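# Carry out the operating card's three console checks

## Task

Follow the operating card shown in the reference image and carry out its steps 1 through 5 in sequence, which together perform its three checks. The task fails if the first or the second setting is wrong. It also fails if the robot keeps pressing or pulling a control with excessive force for a long stretch. The console rests loose on the table: letting it lift or tip noticeably and then drop back costs points. A result that stays in place only because the robot is holding it does not count. At the end, release everything and move the gripper away. Putting or knocking anything off the table fails the task.

## Robot and tools

Robot: one FANUC CRX-5iA six-joint arm with a Robotiq 2F-140 parallel gripper. There is a single arm, so each command row covers that arm and its gripper only.

Frame: the scene frame has its origin on the table surface directly beneath the arm base. +z is up, and +y is to the left when facing along +x. The base may be slightly tilted against the table. Results report end_effector_position in metres and end_effector_quat_wxyz in this frame. That point lies midway between the closed finger pads. The fingers point along the gripper's +z axis and open and close along its y axis. Closed fingertips extend about 33 mm past that point, open ones about 9 mm. The printed position can be off, more so at long reach.

execute_actions takes "actions", a list holding one item or none, plus an optional "pictures" boolean (images come by default).
- Empty list {"actions": []}: moves nothing and returns the current state.
- Motion {"actions": [{"rows": [[...]], "steps": N}]}: N is 1 to 15 control steps of 1/30 s each; it defaults to 15. Each row is used for one step, and the last row repeats if there are fewer rows than steps.
- Wait {"actions": [{"steps": N}]}: no new command. N is at most 300 and is counted from the previous result, including the time you spend replying.
A refused call sends nothing to the robot.

Each row has 9 numbers, in this order: J1 waist, J2 shoulder, J3 elbow, J4 forearm roll, J5 wrist pitch, J6 wrist roll, gripper position, gripper force_limit, gripper speed.
- The six joint values are absolute target angles in radians, the same convention as the Joint positions line. They are not offsets.
- Ranges: waist -3.491..3.491, shoulder -3.140..3.140, elbow -1.187..4.328, forearm roll -3.316..3.316, wrist pitch -3.140..3.140, wrist roll -3.927..3.927. The real ends can differ by up to 0.010 rad. A target more than 0.010 past a stated end, and farther out than the current angle, gets the call refused. A target past the real end is clipped there, and the result then says "joint sent to its limit". That message may refer to an earlier action that is still running.
- The three gripper values are each in [-1, 1].
- position: +1 is fully open (140 mm). The pads touch at about -0.8. At -1 the fingers close until something blocks them.
- force_limit: about 14 N at -1, 60 N at 0 and 107 N at +1, for parts up to 40 mm wide.
- speed: about 30 mm/s at -1, 140 at 0 and 250 at +1.

Motion limits:
- Joint target speed is capped at 2.62 rad/s for waist and shoulder, 3.14 for the elbow and 3.93 for the wrist joints. Reaching full speed takes 0.5 s, and all joints are timed to arrive together.
- Each target is held within a lead of the measured angle: 0.805 rad for waist and shoulder, 0.966 for the elbow, 1.21 for the wrist joints.
- If a step would move the gripper more than 70 mm from where it is, all joints are scaled back.
- Between calls the arm keeps heading toward the last row sent. It stops once it is nearly still or blocked, or after a HELD step. Only a new action makes it press farther.

Result lines:
- Joint positions and Joint velocities list the joints in column order (rad, rad/s).
- HELD marks steps on which your row was not sent, in whole or in part.
- "joint command not followed" means a clearance check changed or blocked targets. Mounting blocks and posts count as part of the arm.
- object_status: 0 moving, 1 stopped by something while opening, 2 stopped by something while closing (a grip), 3 reached the requested position or the pads met.
- position_measured is in counts: 3 fully open, 230 pads touching. It is not linear in mm.

Gripping: send position -1 and confirm status 2. Stopped fingers stay put until position changes by 0.01 or more, or the object slips. To squeeze harder, raise force_limit and switch position between -1 and -0.98. Closing fingers reach about 24 mm farther from the arm, so keep that gap above surfaces.

Faults and cautions:
- Contact torque at a joint's load limit stops the arm for 10 s and drops the rest of the call. The limits are 150 N m for waist, shoulder and elbow and 37.6 for the wrist joints. A held object's weight counts toward them.
- An outside force of 150 N anywhere on the arm, tool or held item causes the same stop.
- A MOTOR HOT line warns of overheating. Holding loads heats the motors, and past the limit an OVER-TEMPERATURE FAULT brakes the arm. Every stop is penalised.
- Press controls gently and briefly.
- Keep the loose console from lifting or tipping.
- Avoid drops, slams and hard hits, and knock nothing off the table.

Other tools:
- zoom_image: camera is one of cam_head_left (896x504), cam_head_right (896x504) or cam_wrist (616x616). region is [x0, y0, x1, y1] in image pixels with (0, 0) at the top left, at most 504x504. It returns a closer view of the latest image.
- show_instructions: no arguments; shows the reference images, here the operating card.
- read_manual: optional section "licences"; returns the URDF licence texts.
- finished_scene: takes scene, the number of the current scene. Call it only after you have released the controls and moved clear.

Suggested order: look, read the card, approach each control, do steps 1 to 5 in sequence, verify the settings in the images, release, retract, then finish.

Each tool is called after ">>>" as name(argument=value, ...), one argument or row to a line, values as JSON.

## Session

>>> show_instructions(
)

>>> execute_actions(
  actions=[],
)

Reference images for this scene: operating card.

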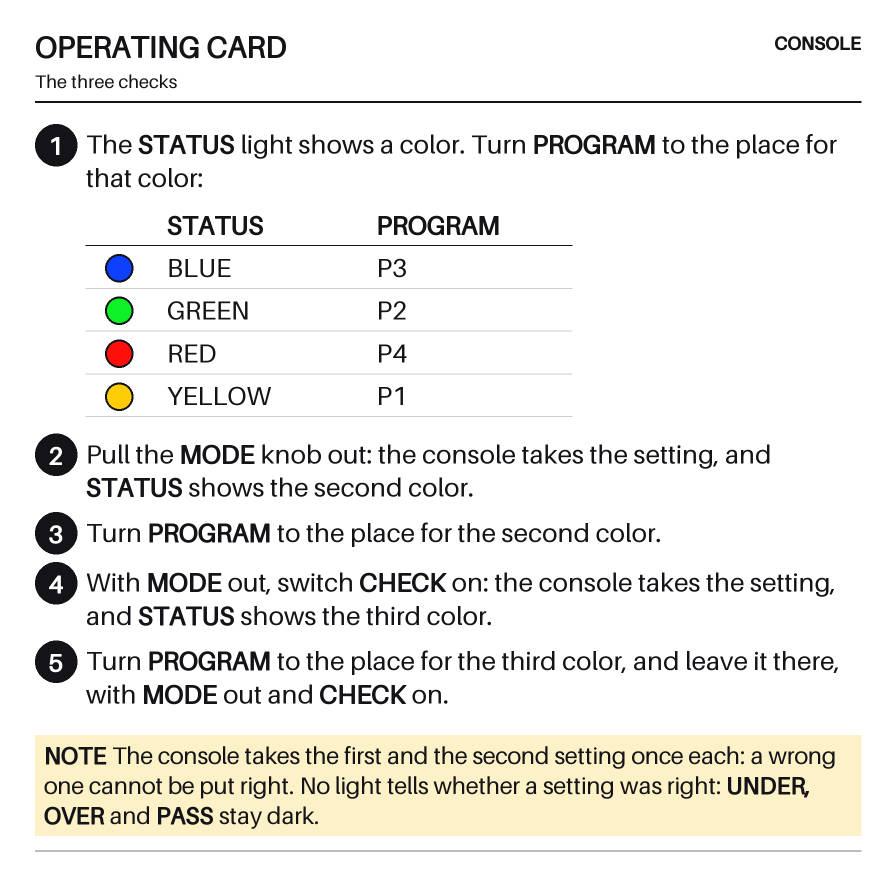

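Scene clock: 0.00 s of 9600.00 s.
end_effector_position=(+0.6648, +0.0099, +0.3215) position_measured=3 object_status=3 end_effector_quat_wxyz=(-0.154, +0.812, +0.145, +0.544)
Joint positions: [-0.964  0.582 -0.254 -1.904 -1.542 -2.946]
Joint velocities: [-0.001 -0.001 -0.    -0.    -0.001  0.   ]
camera_calibration (this result's frames):
cam_wrist: T_world_to_cam=[[0.351098, -0.879184, -0.322128, -0.113984], [-0.725362, -0.0378373, -0.687327, 0.692791], [0.592098, 0.474978, -0.651011, -0.00842305], [0, 0, 0, 1]] pos_world=[0.547531, -0.0699989, 0.433973]

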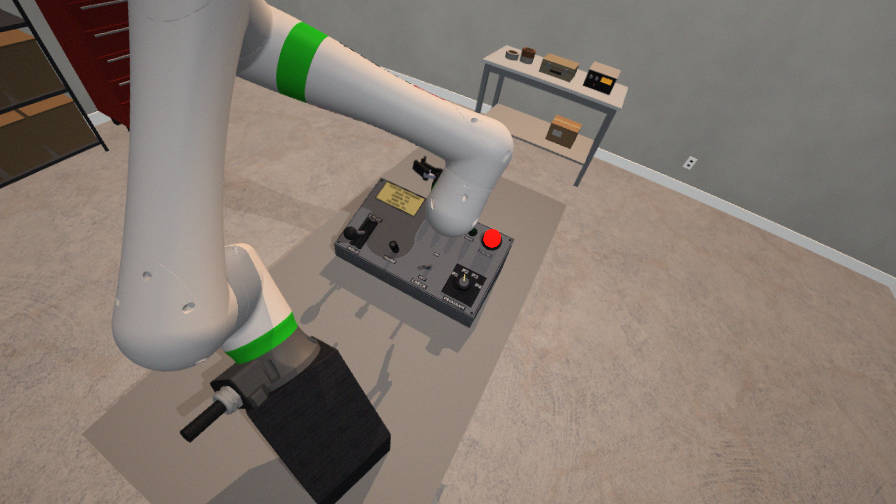

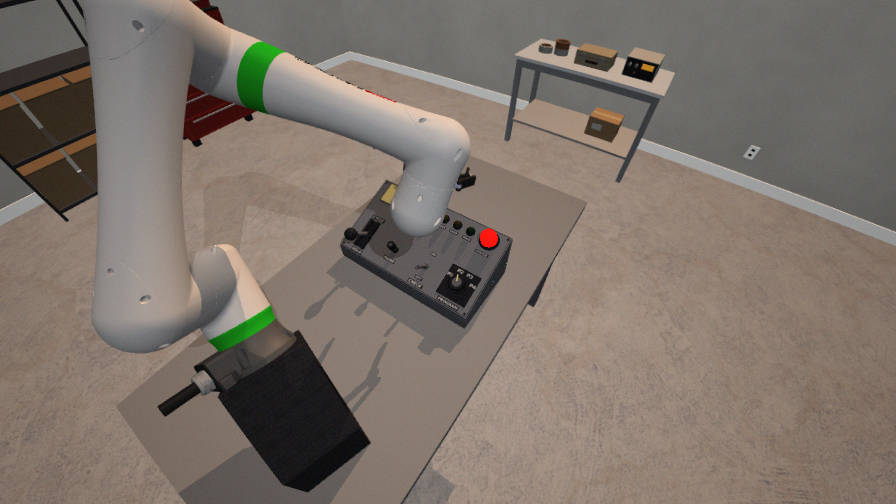

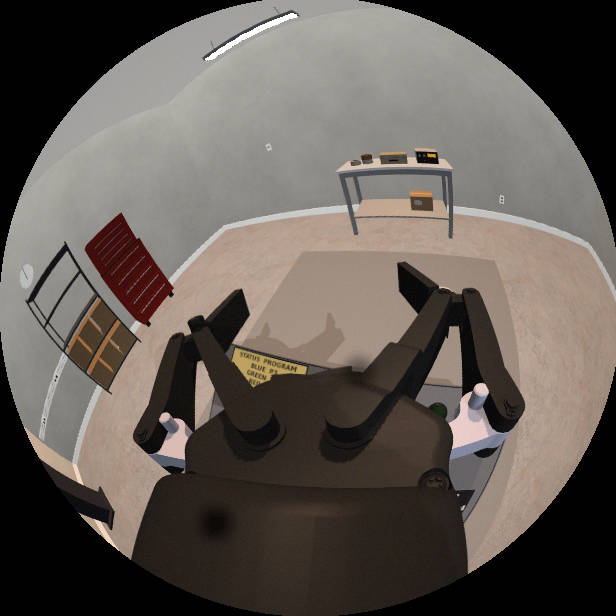

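>>> execute_actions(
  actions=[
    {"rows":[[-0.8755,0.5773,-0.1808,-0.9945,-1.192,3.15,0.1,-0.3,0]]},
  ],
  pictures=false,
)

>>> execute_actions(
  actions=[
    {"steps":75},
  ],
)

Scene clock: 12.83 s of 9600.00 s.
end_effector_position=(+0.5755, -0.0468, +0.2202) position_measured=106 object_status=0 end_effector_quat_wxyz=(+0.030, +0.803, +0.462, +0.376)
Joint positions: [-0.926  0.58  -0.223 -1.514 -1.392 -2.324]
Joint velocities: [ 0.09  -0.006  0.075  0.92   0.354  1.918]
Steps of this call (steps 1 to 90: nothing new was sent; then 9.33 s passed at rest; steps 91 to 105: all 15 steps of this action). Readings (joint positions | what the end effector reports):
91: [-0.964 0.582 -0.254 -1.904 -1.542 -2.946] | position_measured=3 object_status=0
92: [-0.964 0.582 -0.254 -1.900 -1.541 -2.941] | position_measured=7 object_status=0
94: [-0.961 0.582 -0.252 -1.873 -1.530 -2.905] | position_measured=22 object_status=0
98: [-0.949 0.581 -0.242 -1.748 -1.482 -2.734] | position_measured=53 object_status=0
105: the state above

Scene clock: 15.33 s of 9600.00 s.
end_effector_position=(+0.4490, -0.1735, +0.1851) position_measured=117 object_status=3 end_effector_quat_wxyz=(+0.026, +0.971, +0.198, +0.128)
Joint positions: [-0.875  0.577 -0.181 -0.994 -1.192  3.15 ]
Joint velocities: [ 0. -0. -0. -0. -0. -0.]
Steps of this call (steps 1 to 75: the robot went on to your last target). Readings (joint positions | what the end effector reports):
1: [-0.923 0.580 -0.220 -1.483 -1.380 -2.258] | position_measured=113 object_status=0
2: [-0.920 0.580 -0.218 -1.453 -1.368 -2.189] | position_measured=117 object_status=0
4: [-0.914 0.579 -0.213 -1.394 -1.346 -2.042] | position_measured=117 object_status=0
8: [-0.904 0.579 -0.204 -1.285 -1.304 -1.710] | position_measured=117 object_status=3
75: the state above
The arm was judged still, so your last target was given up. Only a new action makes it travel on or press farther. Fingers that are still opening or closing keep moving.
camera_calibration (this result's frames):
cam_wrist: T_world_to_cam=[[0.176497, -0.984282, -0.00610131, -0.241754], [-0.975993, -0.175808, 0.12857, 0.373129], [-0.127622, -0.0167374, -0.991682, 0.41852], [0, 0, 0, 1]] pos_world=[0.460252, -0.165351, 0.36559]

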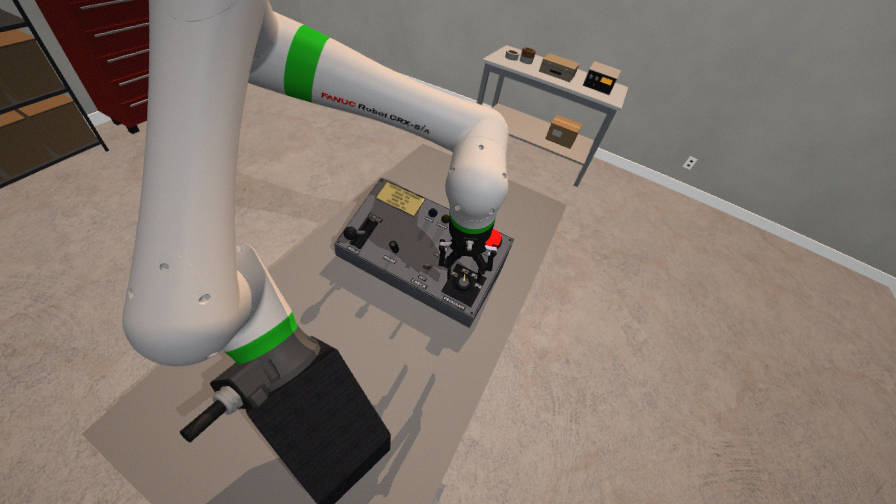

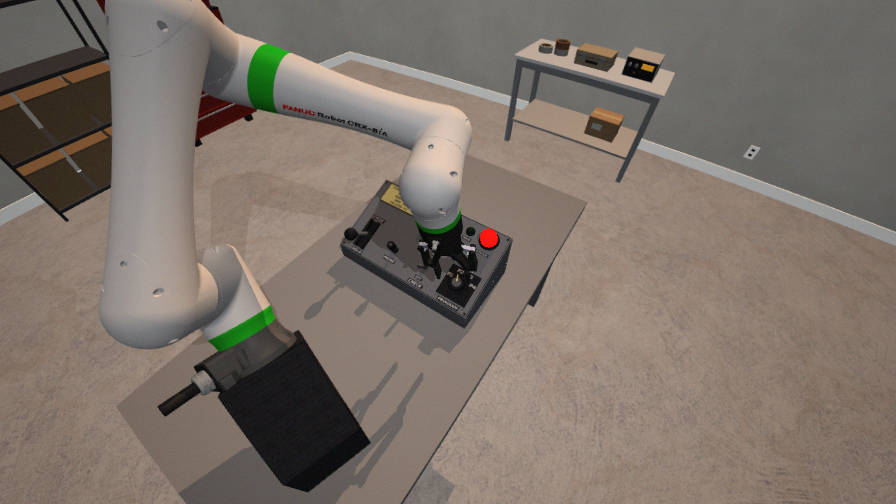

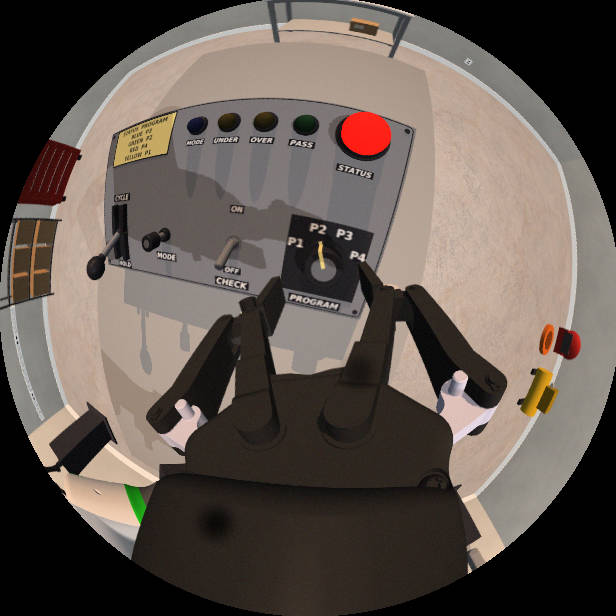

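>>> execute_actions(
  actions=[
    {"rows":[[-0.805,0.6505,-0.183,-1.0625,-1.111,3.15,0.1,-0.3,0]]},
  ],
)

Scene clock: 22.87 s of 9600.00 s.
end_effector_position=(+0.4608, -0.1769, +0.1319) position_measured=117 object_status=3 end_effector_quat_wxyz=(+0.023, +0.975, +0.177, +0.128)
Joint positions: [-0.805  0.65  -0.183 -1.062 -1.111  3.15 ]
Joint velocities: [-0.  0. -0. -0. -0. -0.]
Steps of this call (steps 1 to 90: nothing new was sent; then 4.03 s passed at rest; steps 91 to 105: all 15 steps of this action). Readings (joint positions | what the end effector reports):
91: [-0.875 0.577 -0.181 -0.994 -1.192 3.150] | position_measured=117 object_status=3
92: [-0.872 0.580 -0.181 -0.997 -1.188 3.150] | position_measured=117 object_status=3
94: [-0.850 0.604 -0.181 -1.020 -1.162 3.150] | position_measured=117 object_status=3
98: [-0.805 0.650 -0.183 -1.062 -1.112 3.150] | position_measured=117 object_status=3
105: the state above
camera_calibration (this result's frames):
cam_wrist: T_world_to_cam=[[0.135853, -0.990578, -0.0172697, -0.228478], [-0.982424, -0.136946, 0.126845, 0.400978], [-0.128015, -0.000266127, -0.991772, 0.370365], [0, 0, 0, 1]] pos_world=[0.472382, -0.171315, 0.31251]

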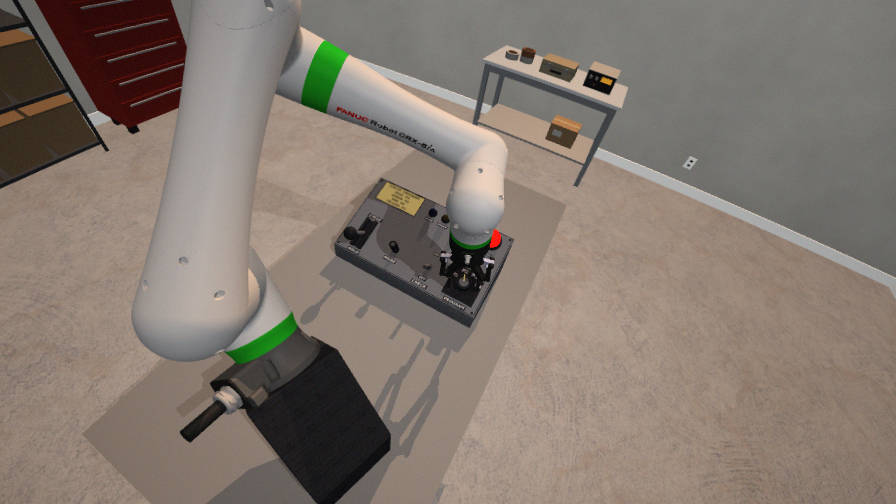

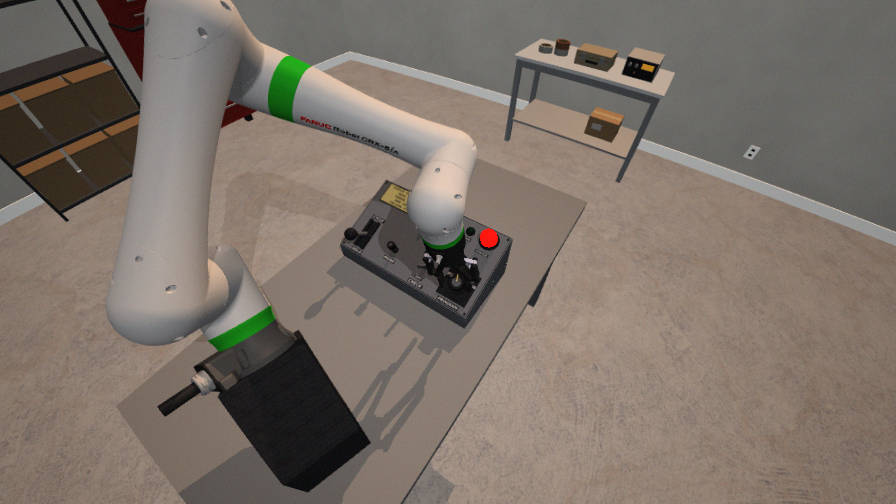

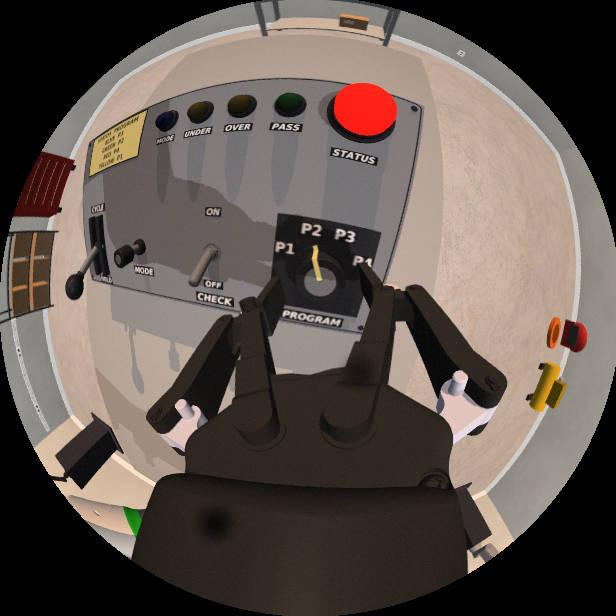

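>>> execute_actions(
  actions=[
    {"rows":[[-0.805,0.6505,-0.183,-1.0625,-1.111,3.15,-1,-0.3,0]],"steps":13},
  ],
  pictures=false,
)

>>> execute_actions(
  actions=[
    {"rows":[[-0.805,0.6505,-0.183,-1.0625,-1.111,1.65,-1,-0.3,0]]},
  ],
  pictures=false,
)

>>> execute_actions(
  actions=[
    {"steps":15},
  ],
  pictures=false,
)

>>> execute_actions(
  actions=[
    {"rows":[[-0.805,0.6505,-0.183,-1.0625,-1.111,1.65,0,-0.3,0]],"steps":9},
  ],
)

>>> execute_actions(
  actions=[
    {"rows":[[-0.882,0.586,-0.178,-0.993,-1.193,1.65,0,-0.3,0]],"steps":11},
  ],
  pictures=false,
)

>>> execute_actions(
  actions=[
    {"rows":[[-0.5474,-0.0422,-0.4834,-1.0026,-1.1323,2.3,0,-0.3,0]]},
  ],
  pictures=false,
)

>>> execute_actions(
  actions=[
    {"steps":20},
  ],
)

Scene clock: 31.87 s of 9600.00 s.
end_effector_position=(+0.4608, -0.1773, +0.1321) position_measured=168 object_status=0 end_effector_quat_wxyz=(+0.024, +0.975, +0.177, +0.129)
Joint positions: [-0.805  0.651 -0.183 -1.063 -1.11   3.15 ]
Joint velocities: [ 0.001  0.    -0.    -0.    -0.003  0.   ]
Steps of this call (steps 1 to 15: the robot went on to your last target; steps 16 to 90: nothing new was sent; then 5.57 s passed at rest; steps 91 to 103: all 13 steps of this action). Readings (joint positions | what the end effector reports):
91: [-0.805 0.651 -0.183 -1.063 -1.111 3.150] | position_measured=117 object_status=0
92: [-0.805 0.651 -0.183 -1.063 -1.111 3.150] | position_measured=121 object_status=0
94: [-0.805 0.651 -0.183 -1.063 -1.111 3.150] | position_measured=136 object_status=0
98: [-0.805 0.651 -0.183 -1.063 -1.110 3.150] | position_measured=166 object_status=0
103: the state above

Scene clock: 32.37 s of 9600.00 s.
end_effector_position=(+0.4608, -0.1765, +0.1320) position_measured=168 object_status=2 end_effector_quat_wxyz=(-0.032, +0.962, -0.241, +0.127)
Joint positions: [-0.805  0.65  -0.183 -1.063 -1.112  2.3  ]
Joint velocities: [ 0.    -0.002 -0.     0.     0.011 -3.108]
Steps of this call (steps 1 to 15: all 15 steps of this action). Readings (joint positions | what the end effector reports):
1: [-0.805 0.651 -0.183 -1.063 -1.111 3.150] | position_measured=168 object_status=2
2: [-0.805 0.651 -0.183 -1.063 -1.111 3.145] | position_measured=168 object_status=2
4: [-0.805 0.651 -0.183 -1.063 -1.111 3.109] | position_measured=168 object_status=2
8: [-0.805 0.651 -0.183 -1.063 -1.112 2.933] | position_measured=168 object_status=2
15: the state above

Scene clock: 32.87 s of 9600.00 s.
end_effector_position=(+0.4610, -0.1770, +0.1321) position_measured=168 object_status=2 end_effector_quat_wxyz=(-0.071, +0.835, -0.535, +0.110)
Joint positions: [-0.805  0.65  -0.183 -1.063 -1.111  1.65 ]
Joint velocities: [ 0.     0.     0.     0.001  0.001 -0.002]
Steps of this call (steps 1 to 15: the robot went on to your last target). Readings (joint positions | what the end effector reports):
1: [-0.805 0.650 -0.183 -1.063 -1.111 2.198] | position_measured=168 object_status=2
2: [-0.805 0.650 -0.183 -1.063 -1.111 2.105] | position_measured=168 object_status=2
4: [-0.805 0.650 -0.183 -1.063 -1.111 1.944] | position_measured=168 object_status=2
8: [-0.805 0.650 -0.183 -1.063 -1.111 1.728] | position_measured=168 object_status=2
15: the state above

Scene clock: 33.17 s of 9600.00 s.
end_effector_position=(+0.4607, -0.1772, +0.1319) position_measured=129 object_status=0 end_effector_quat_wxyz=(-0.070, +0.834, -0.535, +0.110)
Joint positions: [-0.805  0.651 -0.183 -1.062 -1.111  1.65 ]
Joint velocities: [ 0.    -0.004 -0.    -0.003 -0.006  0.   ]
Steps of this call (steps 1 to 9: all 9 steps of this action). Readings (joint positions | what the end effector reports):
1: [-0.805 0.650 -0.183 -1.063 -1.111 1.650] | position_measured=168 object_status=0
2: [-0.805 0.650 -0.183 -1.062 -1.110 1.650] | position_measured=168 object_status=0
4: [-0.805 0.651 -0.183 -1.060 -1.110 1.650] | position_measured=148 object_status=0
8: [-0.805 0.651 -0.183 -1.062 -1.110 1.650] | position_measured=129 object_status=0
9: the state above
camera_calibration (this result's frames):
cam_wrist: T_world_to_cam=[[-0.932512, -0.196166, -0.303218, 0.441906], [-0.291632, 0.904261, 0.311871, 0.242709], [0.21301, 0.379251, -0.900442, 0.268419], [0, 0, 0, 1]] pos_world=[0.425688, -0.234584, 0.299995]

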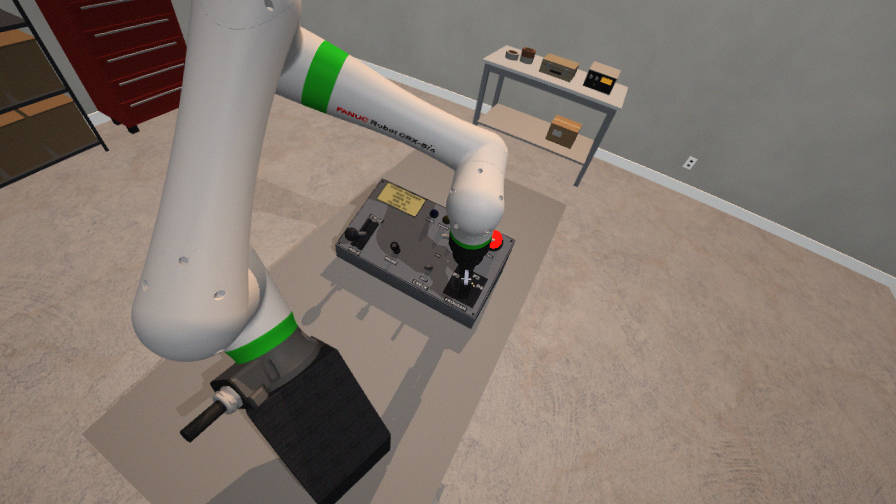

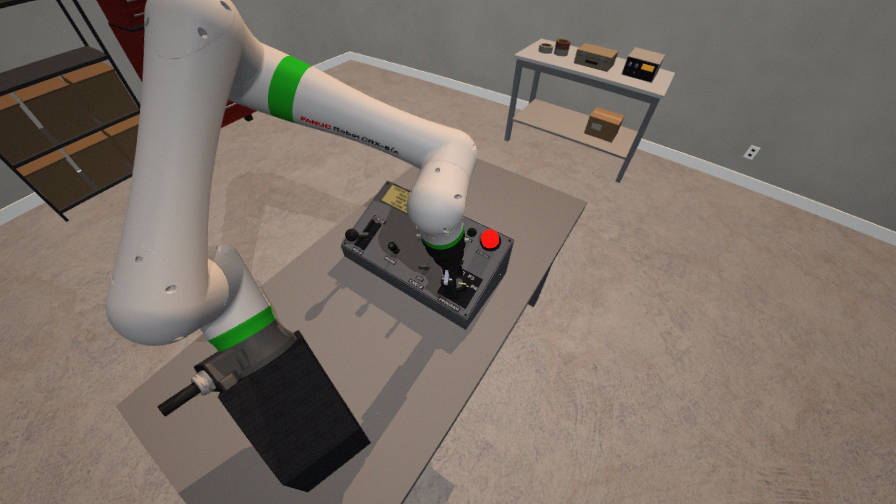

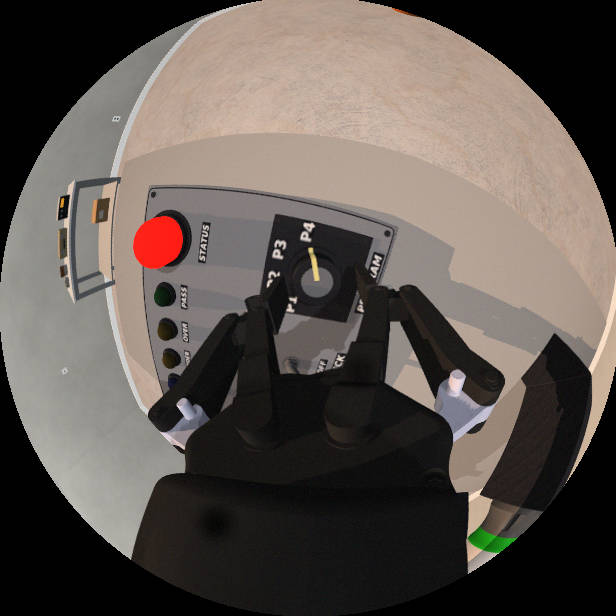

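Scene clock: 33.53 s of 9600.00 s.
end_effector_position=(+0.4468, -0.1774, +0.1849) position_measured=129 object_status=3 end_effector_quat_wxyz=(-0.069, +0.844, -0.521, +0.111)
Joint positions: [-0.882  0.586 -0.178 -0.993 -1.193  1.65 ]
Joint velocities: [ 0.001 -0.    -0.001  0.001 -0.    -0.   ]
Steps of this call (steps 1 to 11: all 11 steps of this action). Readings (joint positions | what the end effector reports):
1: [-0.805 0.651 -0.183 -1.062 -1.111 1.650] | position_measured=129 object_status=0
2: [-0.808 0.648 -0.183 -1.060 -1.115 1.650] | position_measured=129 object_status=0
4: [-0.831 0.628 -0.182 -1.038 -1.140 1.650] | position_measured=129 object_status=0
8: [-0.881 0.586 -0.178 -0.994 -1.192 1.650] | position_measured=129 object_status=3
11: the state above

Scene clock: 34.03 s of 9600.00 s.
end_effector_position=(+0.4586, -0.0302, +0.1896) position_measured=129 object_status=3 end_effector_quat_wxyz=(-0.021, +0.968, -0.217, +0.125)
Joint positions: [-0.68   0.207 -0.363 -0.999 -1.155  2.042]
Joint velocities: [ 0.541 -1.019 -0.492 -0.014  0.091  1.048]
Steps of this call (steps 1 to 15: all 15 steps of this action). Readings (joint positions | what the end effector reports):
1: [-0.882 0.586 -0.178 -0.993 -1.193 1.650] | position_measured=129 object_status=3
2: [-0.880 0.583 -0.179 -0.993 -1.193 1.653] | position_measured=129 object_status=3
4: [-0.867 0.559 -0.192 -0.994 -1.188 1.678] | position_measured=129 object_status=3
8: [-0.806 0.445 -0.248 -0.996 -1.176 1.795] | position_measured=129 object_status=3
15: the state above

Scene clock: 34.70 s of 9600.00 s.
end_effector_position=(+0.4389, +0.0590, +0.1853) position_measured=129 object_status=3 end_effector_quat_wxyz=(+0.000, +0.991, +0.000, +0.131)
Joint positions: [-0.547 -0.042 -0.483 -1.003 -1.132  2.3  ]
Joint velocities: [ 0.    -0.    -0.001 -0.     0.     0.   ]
Steps of this call (steps 1 to 20: the robot went on to your last target). Readings (joint positions | what the end effector reports):
1: [-0.661 0.173 -0.380 -1.000 -1.152 2.077] | position_measured=129 object_status=3
2: [-0.643 0.138 -0.396 -1.000 -1.149 2.113] | position_measured=129 object_status=3
4: [-0.606 0.069 -0.430 -1.001 -1.142 2.185] | position_measured=129 object_status=3
8: [-0.555 -0.027 -0.476 -1.002 -1.134 2.284] | position_measured=129 object_status=3
20: the state above
camera_calibration (this result's frames):
cam_wrist: T_world_to_cam=[[-0.208476, -0.971905, -0.109265, 0.17617], [-0.972428, 0.194047, 0.129339, 0.380663], [-0.104503, 0.133216, -0.985562, 0.401246], [0, 0, 0, 1]] pos_world=[0.448826, 0.0439017, 0.365467]

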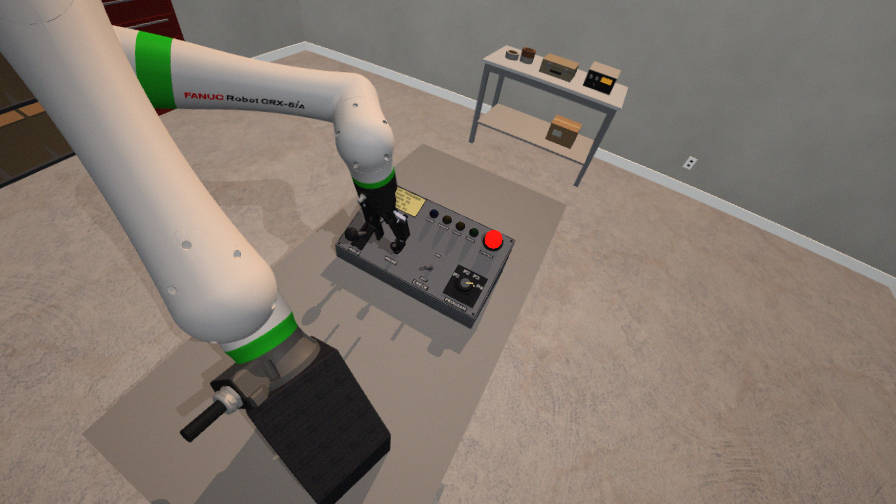

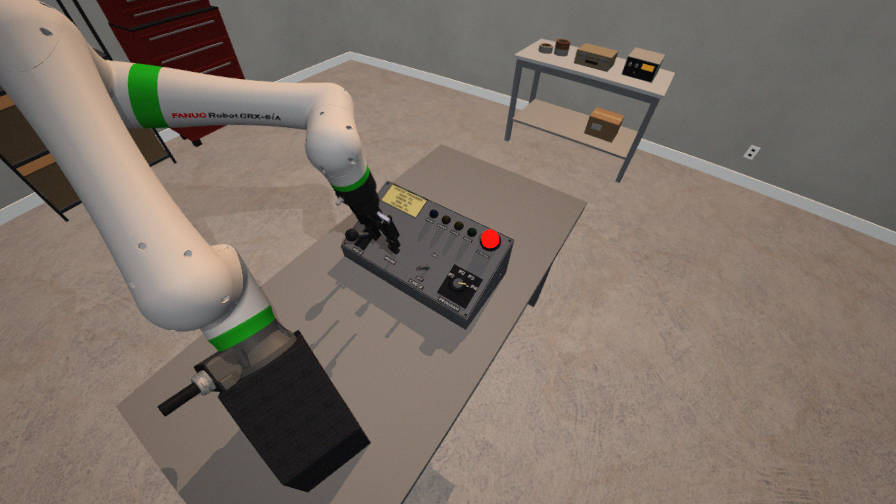

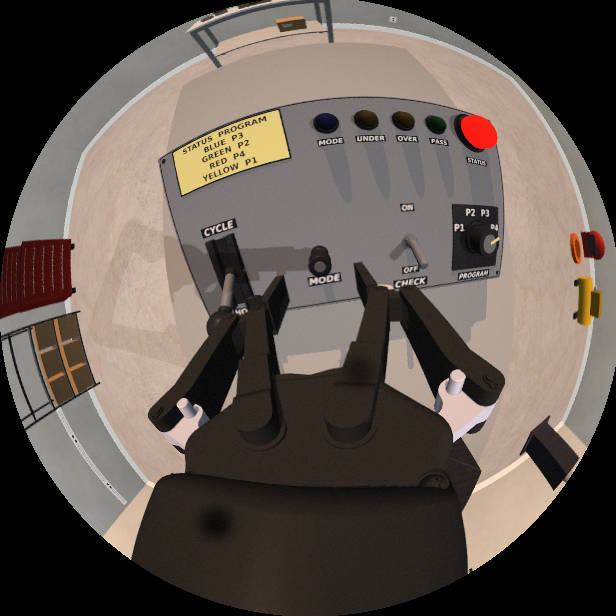

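>>> execute_actions(
  actions=[
    {"rows":[[-0.5474,-0.0422,-0.4834,-1.0026,-1.1323,2.3,-0.25,-0.3,0],[-0.4387,0.0396,-0.4866,-1.056,-1.003,2.33,-0.25,-0.3,0]]},
  ],
)

Scene clock: 41.70 s of 9600.00 s.
end_effector_position=(+0.4543, +0.0577, +0.1340) position_measured=160 object_status=3 end_effector_quat_wxyz=(+0.005, +0.992, +0.004, +0.129)
Joint positions: [-0.439  0.039 -0.487 -1.056 -1.003  2.33 ]
Joint velocities: [-0.    -0.     0.    -0.001  0.     0.   ]
Steps of this call (steps 1 to 15: the robot went on to your last target; steps 16 to 90: nothing new was sent; then 3.50 s passed at rest; steps 91 to 105: all 15 steps of this action). Readings (joint positions | what the end effector reports):
91: [-0.547 -0.042 -0.483 -1.003 -1.132 2.300] | position_measured=129 object_status=0
92: [-0.547 -0.042 -0.483 -1.003 -1.132 2.300] | position_measured=133 object_status=0
94: [-0.535 -0.033 -0.484 -1.009 -1.118 2.304] | position_measured=148 object_status=0
98: [-0.459 0.024 -0.486 -1.046 -1.028 2.324] | position_measured=160 object_status=0
105: the state above
camera_calibration (this result's frames):
cam_wrist: T_world_to_cam=[[-0.202989, -0.974221, -0.0984323, 0.168741], [-0.973102, 0.189523, 0.130974, 0.40284], [-0.108942, 0.122371, -0.986487, 0.355201], [0, 0, 0, 1]] pos_world=[0.464953, 0.0445771, 0.314249]

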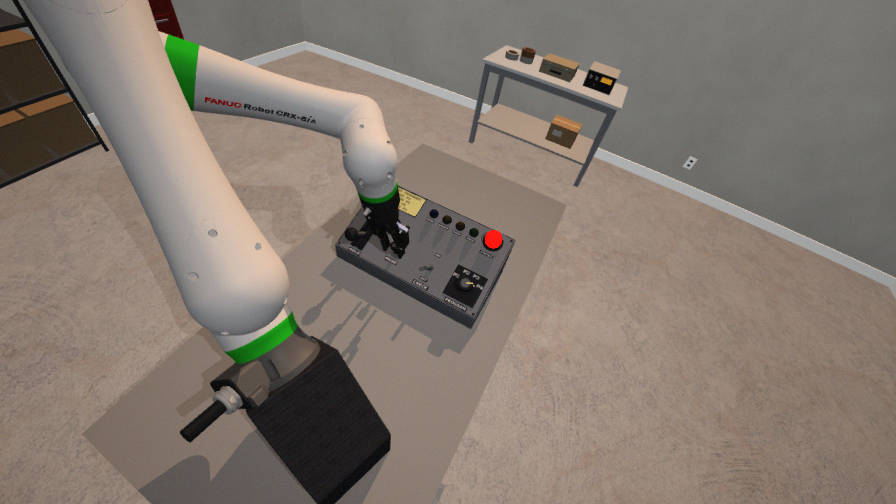

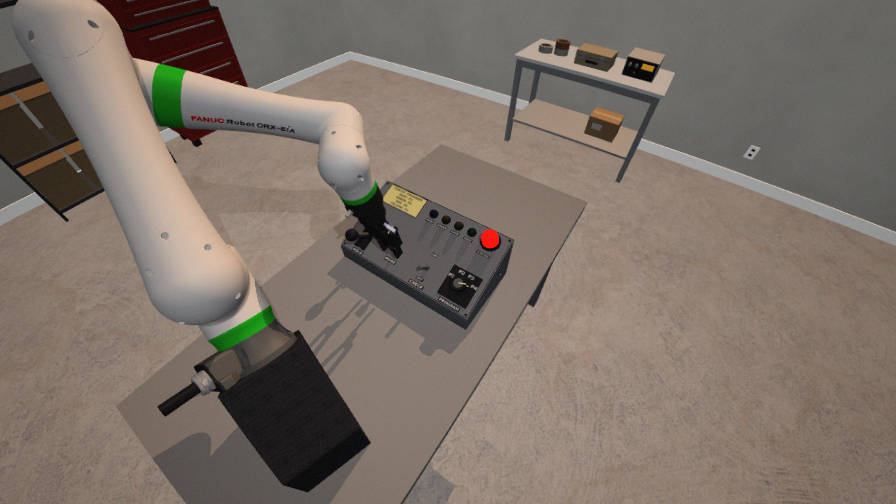

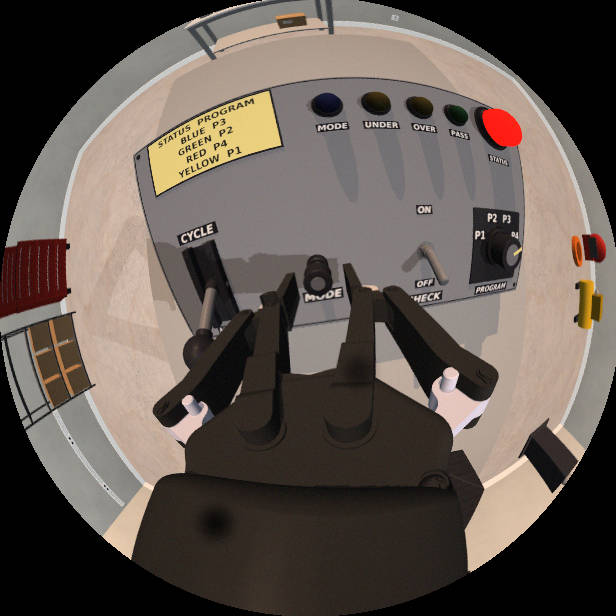

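>>> execute_actions(
  actions=[
    {"rows":[[-0.4387,0.0396,-0.4866,-1.056,-1.003,2.33,-1,-0.4,0]],"steps":13},
  ],
  pictures=false,
)

>>> execute_actions(
  actions=[
    {"rows":[[-0.451,0.0304,-0.4862,-1.05,-1.0175,2.328,-1,-0.4,0]],"steps":8},
  ],
  pictures=false,
)

>>> execute_actions(
  actions=[
    {"rows":[[-0.4635,0.021,-0.4859,-1.044,-1.0325,2.325,-1,-0.4,0]],"steps":12},
  ],
)

Scene clock: 45.40 s of 9600.00 s.
end_effector_position=(+0.4544, +0.0578, +0.1340) position_measured=196 object_status=0 end_effector_quat_wxyz=(+0.005, +0.992, +0.004, +0.129)
Joint positions: [-0.439  0.04  -0.487 -1.056 -1.003  2.33 ]
Joint velocities: [ 0.     0.    -0.     0.001 -0.     0.   ]
Steps of this call (steps 1 to 15: the robot went on to your last target; steps 16 to 90: nothing new was sent; then 0.27 s passed at rest; steps 91 to 103: all 13 steps of this action). Readings (joint positions | what the end effector reports):
91: [-0.439 0.040 -0.487 -1.056 -1.003 2.330] | position_measured=160 object_status=0
92: [-0.439 0.040 -0.487 -1.056 -1.003 2.330] | position_measured=164 object_status=0
94: [-0.439 0.040 -0.487 -1.056 -1.003 2.330] | position_measured=179 object_status=0
98: [-0.439 0.040 -0.487 -1.056 -1.003 2.330] | position_measured=196 object_status=0
103: the state above

Scene clock: 45.67 s of 9600.00 s.
end_effector_position=(+0.4529, +0.0579, +0.1397) position_measured=196 object_status=2 end_effector_quat_wxyz=(+0.004, +0.992, +0.004, +0.129)
Joint positions: [-0.451  0.031 -0.486 -1.05  -1.018  2.328]
Joint velocities: [-0.002 -0.001  0.002  0.001 -0.    -0.   ]
Steps of this call (steps 1 to 8: all 8 steps of this action). Readings (joint positions | what the end effector reports):
1: [-0.439 0.039 -0.487 -1.056 -1.003 2.330] | position_measured=196 object_status=2
2: [-0.442 0.037 -0.487 -1.055 -1.007 2.330] | position_measured=196 object_status=2
4: [-0.450 0.031 -0.487 -1.050 -1.017 2.328] | position_measured=196 object_status=2
8: the state above

Scene clock: 46.07 s of 9600.00 s.
end_effector_position=(+0.4517, +0.0580, +0.1459) position_measured=196 object_status=2 end_effector_quat_wxyz=(+0.003, +0.992, +0.004, +0.130)
Joint positions: [-0.464  0.021 -0.486 -1.044 -1.032  2.325]
Joint velocities: [ 0.     0.    -0.001 -0.002 -0.001 -0.   ]
Steps of this call (steps 1 to 12: all 12 steps of this action). Readings (joint positions | what the end effector reports):
1: [-0.451 0.030 -0.486 -1.050 -1.018 2.328] | position_measured=196 object_status=2
2: [-0.454 0.028 -0.486 -1.048 -1.022 2.327] | position_measured=196 object_status=2
4: [-0.463 0.021 -0.486 -1.044 -1.032 2.325] | position_measured=196 object_status=2
8: [-0.464 0.021 -0.486 -1.044 -1.032 2.325] | position_measured=196 object_status=2
12: the state above
camera_calibration (this result's frames):
cam_wrist: T_world_to_cam=[[-0.20212, -0.974078, -0.101589, 0.169699], [-0.973439, 0.188424, 0.130051, 0.398998], [-0.107538, 0.125177, -0.986289, 0.36583], [0, 0, 0, 1]] pos_world=[0.46204, 0.0443255, 0.326164]

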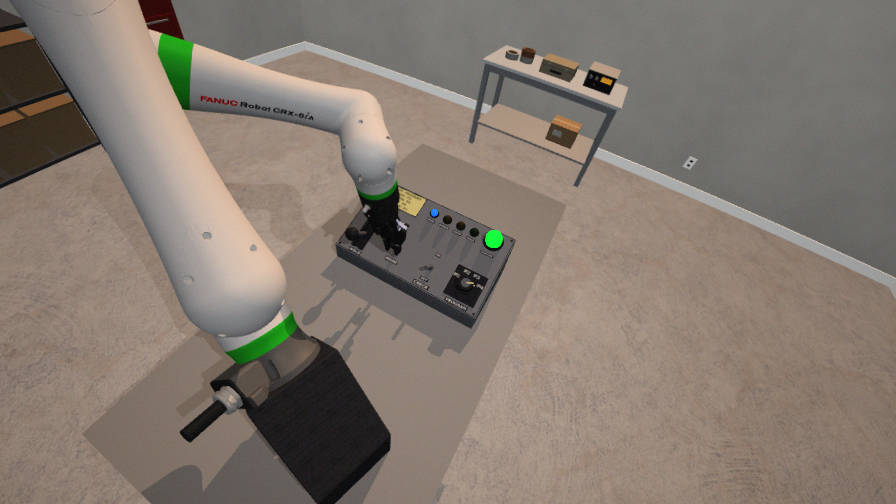

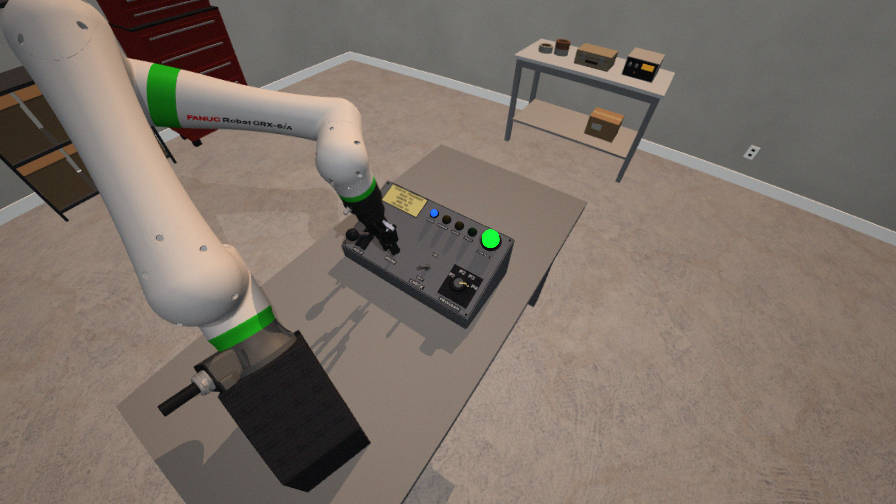

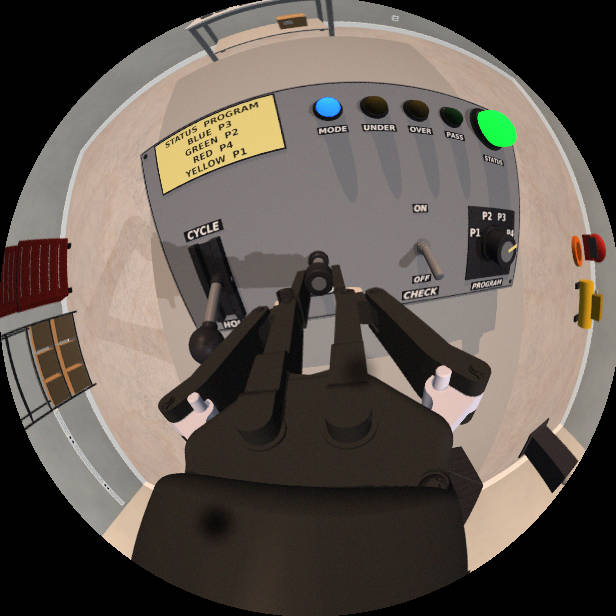

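>>> execute_actions(
  actions=[
    {"rows":[[-0.4635,0.021,-0.4859,-1.044,-1.0325,2.325,-0.25,-0.4,0]],"steps":9},
  ],
  pictures=false,
)

>>> execute_actions(
  actions=[
    {"rows":[[-0.5474,-0.0422,-0.4834,-1.0026,-1.1323,2.3,-0.25,-0.3,0]],"steps":11},
  ],
  pictures=false,
)

>>> execute_actions(
  actions=[
    {"rows":[[-0.88,0.587,-0.174,-0.993,-1.193,1.65,-0.25,-0.3,0]]},
  ],
  pictures=false,
)

>>> execute_actions(
  actions=[
    {"rows":[[-0.88,0.587,-0.174,-0.993,-1.193,1.65,0.05,-0.3,0]],"steps":13},
  ],
  pictures=false,
)

>>> execute_actions(
  actions=[
    {"rows":[[-0.8027,0.6515,-0.179,-1.0625,-1.111,1.65,0.05,-0.3,0]],"steps":12},
  ],
)

Scene clock: 50.93 s of 9600.00 s.
end_effector_position=(+0.4517, +0.0582, +0.1459) position_measured=160 object_status=0 end_effector_quat_wxyz=(+0.003, +0.992, +0.004, +0.130)
Joint positions: [-0.463  0.021 -0.486 -1.044 -1.032  2.325]
Joint velocities: [-0.001  0.     0.     0.002  0.    -0.   ]
Steps of this call (steps 1 to 15: the robot went on to your last target; steps 16 to 90: nothing new was sent; then 1.57 s passed at rest; steps 91 to 99: all 9 steps of this action). Readings (joint positions | what the end effector reports):
91: [-0.464 0.021 -0.486 -1.044 -1.032 2.325] | position_measured=196 object_status=0
92: [-0.463 0.021 -0.486 -1.044 -1.032 2.325] | position_measured=196 object_status=0
94: [-0.463 0.021 -0.486 -1.044 -1.032 2.325] | position_measured=177 object_status=0
98: [-0.463 0.021 -0.486 -1.044 -1.032 2.325] | position_measured=160 object_status=0
99: the state above

Scene clock: 51.30 s of 9600.00 s.
end_effector_position=(+0.4389, +0.0590, +0.1852) position_measured=160 object_status=3 end_effector_quat_wxyz=(-0.000, +0.991, +0.000, +0.131)
Joint positions: [-0.547 -0.042 -0.483 -1.003 -1.132  2.3  ]
Joint velocities: [ 0.     0.001 -0.     0.002 -0.002 -0.   ]
Steps of this call (steps 1 to 11: all 11 steps of this action). Readings (joint positions | what the end effector reports):
1: [-0.464 0.021 -0.486 -1.044 -1.033 2.325] | position_measured=160 object_status=0
2: [-0.466 0.019 -0.486 -1.042 -1.036 2.324] | position_measured=160 object_status=0
4: [-0.490 0.001 -0.486 -1.031 -1.065 2.317] | position_measured=160 object_status=0
8: [-0.546 -0.041 -0.484 -1.003 -1.130 2.301] | position_measured=160 object_status=3
11: the state above

Scene clock: 51.80 s of 9600.00 s.
end_effector_position=(+0.4618, -0.0807, +0.1905) position_measured=160 object_status=3 end_effector_quat_wxyz=(-0.035, +0.937, -0.327, +0.122)
Joint positions: [-0.749  0.34  -0.295 -0.997 -1.169  1.905]
Joint velocities: [-0.526  0.995  0.489  0.015 -0.096 -1.021]
Steps of this call (steps 1 to 15: all 15 steps of this action). Readings (joint positions | what the end effector reports):
1: [-0.547 -0.042 -0.483 -1.003 -1.132 2.300] | position_measured=160 object_status=3
2: [-0.549 -0.039 -0.482 -1.003 -1.133 2.296] | position_measured=160 object_status=3
4: [-0.562 -0.015 -0.470 -1.002 -1.135 2.272] | position_measured=160 object_status=3
8: [-0.622 0.100 -0.413 -1.000 -1.146 2.153] | position_measured=160 object_status=3
15: the state above

Scene clock: 52.23 s of 9600.00 s.
end_effector_position=(+0.4488, -0.1775, +0.1852) position_measured=123 object_status=3 end_effector_quat_wxyz=(-0.068, +0.845, -0.519, +0.111)
Joint positions: [-0.88   0.587 -0.174 -0.993 -1.193  1.65 ]
Joint velocities: [ 0.001  0.001 -0.     0.     0.001 -0.002]
Steps of this call (steps 1 to 13: all 13 steps of this action). Readings (joint positions | what the end effector reports):
1: [-0.767 0.374 -0.279 -0.996 -1.172 1.870] | position_measured=160 object_status=0
2: [-0.785 0.407 -0.262 -0.996 -1.176 1.836] | position_measured=156 object_status=0
4: [-0.820 0.474 -0.230 -0.995 -1.182 1.767] | position_measured=141 object_status=0
8: [-0.871 0.571 -0.182 -0.993 -1.191 1.667] | position_measured=123 object_status=0
13: the state above

Scene clock: 52.63 s of 9600.00 s.
end_effector_position=(+0.4628, -0.1770, +0.1320) position_measured=123 object_status=3 end_effector_quat_wxyz=(-0.070, +0.836, -0.534, +0.110)
Joint positions: [-0.803  0.651 -0.179 -1.062 -1.111  1.65 ]
Joint velocities: [ 0.    -0.     0.    -0.001 -0.    -0.   ]
Steps of this call (steps 1 to 12: all 12 steps of this action). Readings (joint positions | what the end effector reports):
1: [-0.880 0.587 -0.174 -0.993 -1.193 1.650] | position_measured=123 object_status=3
2: [-0.877 0.590 -0.174 -0.996 -1.190 1.650] | position_measured=123 object_status=3
4: [-0.854 0.610 -0.176 -1.019 -1.164 1.650] | position_measured=123 object_status=3
8: [-0.803 0.651 -0.179 -1.062 -1.112 1.650] | position_measured=123 object_status=3
12: the state above
camera_calibration (this result's frames):
cam_wrist: T_world_to_cam=[[-0.931692, -0.200071, -0.303187, 0.442838], [-0.29524, 0.903331, 0.311169, 0.244723], [0.211623, 0.379426, -0.900695, 0.268682], [0, 0, 0, 1]] pos_world=[0.427981, -0.234412, 0.300114]

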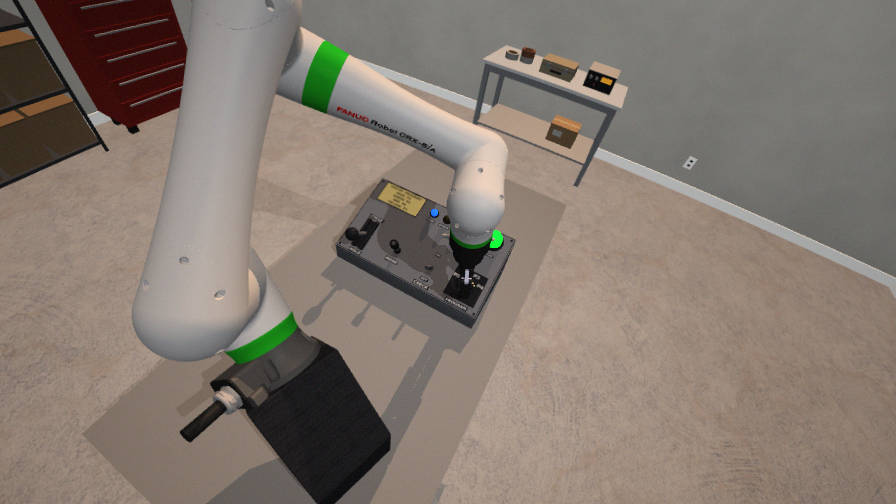

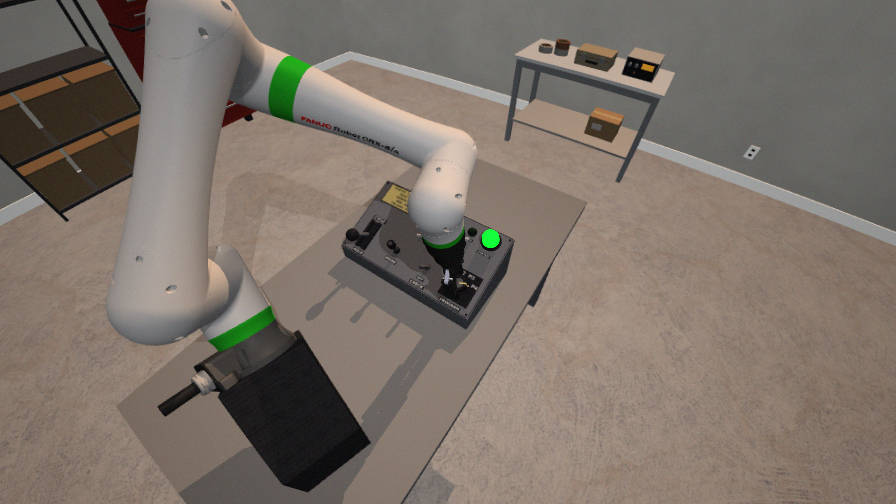

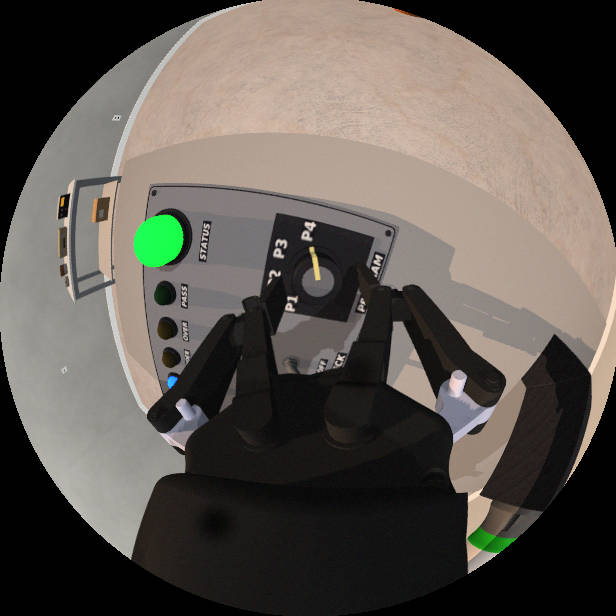

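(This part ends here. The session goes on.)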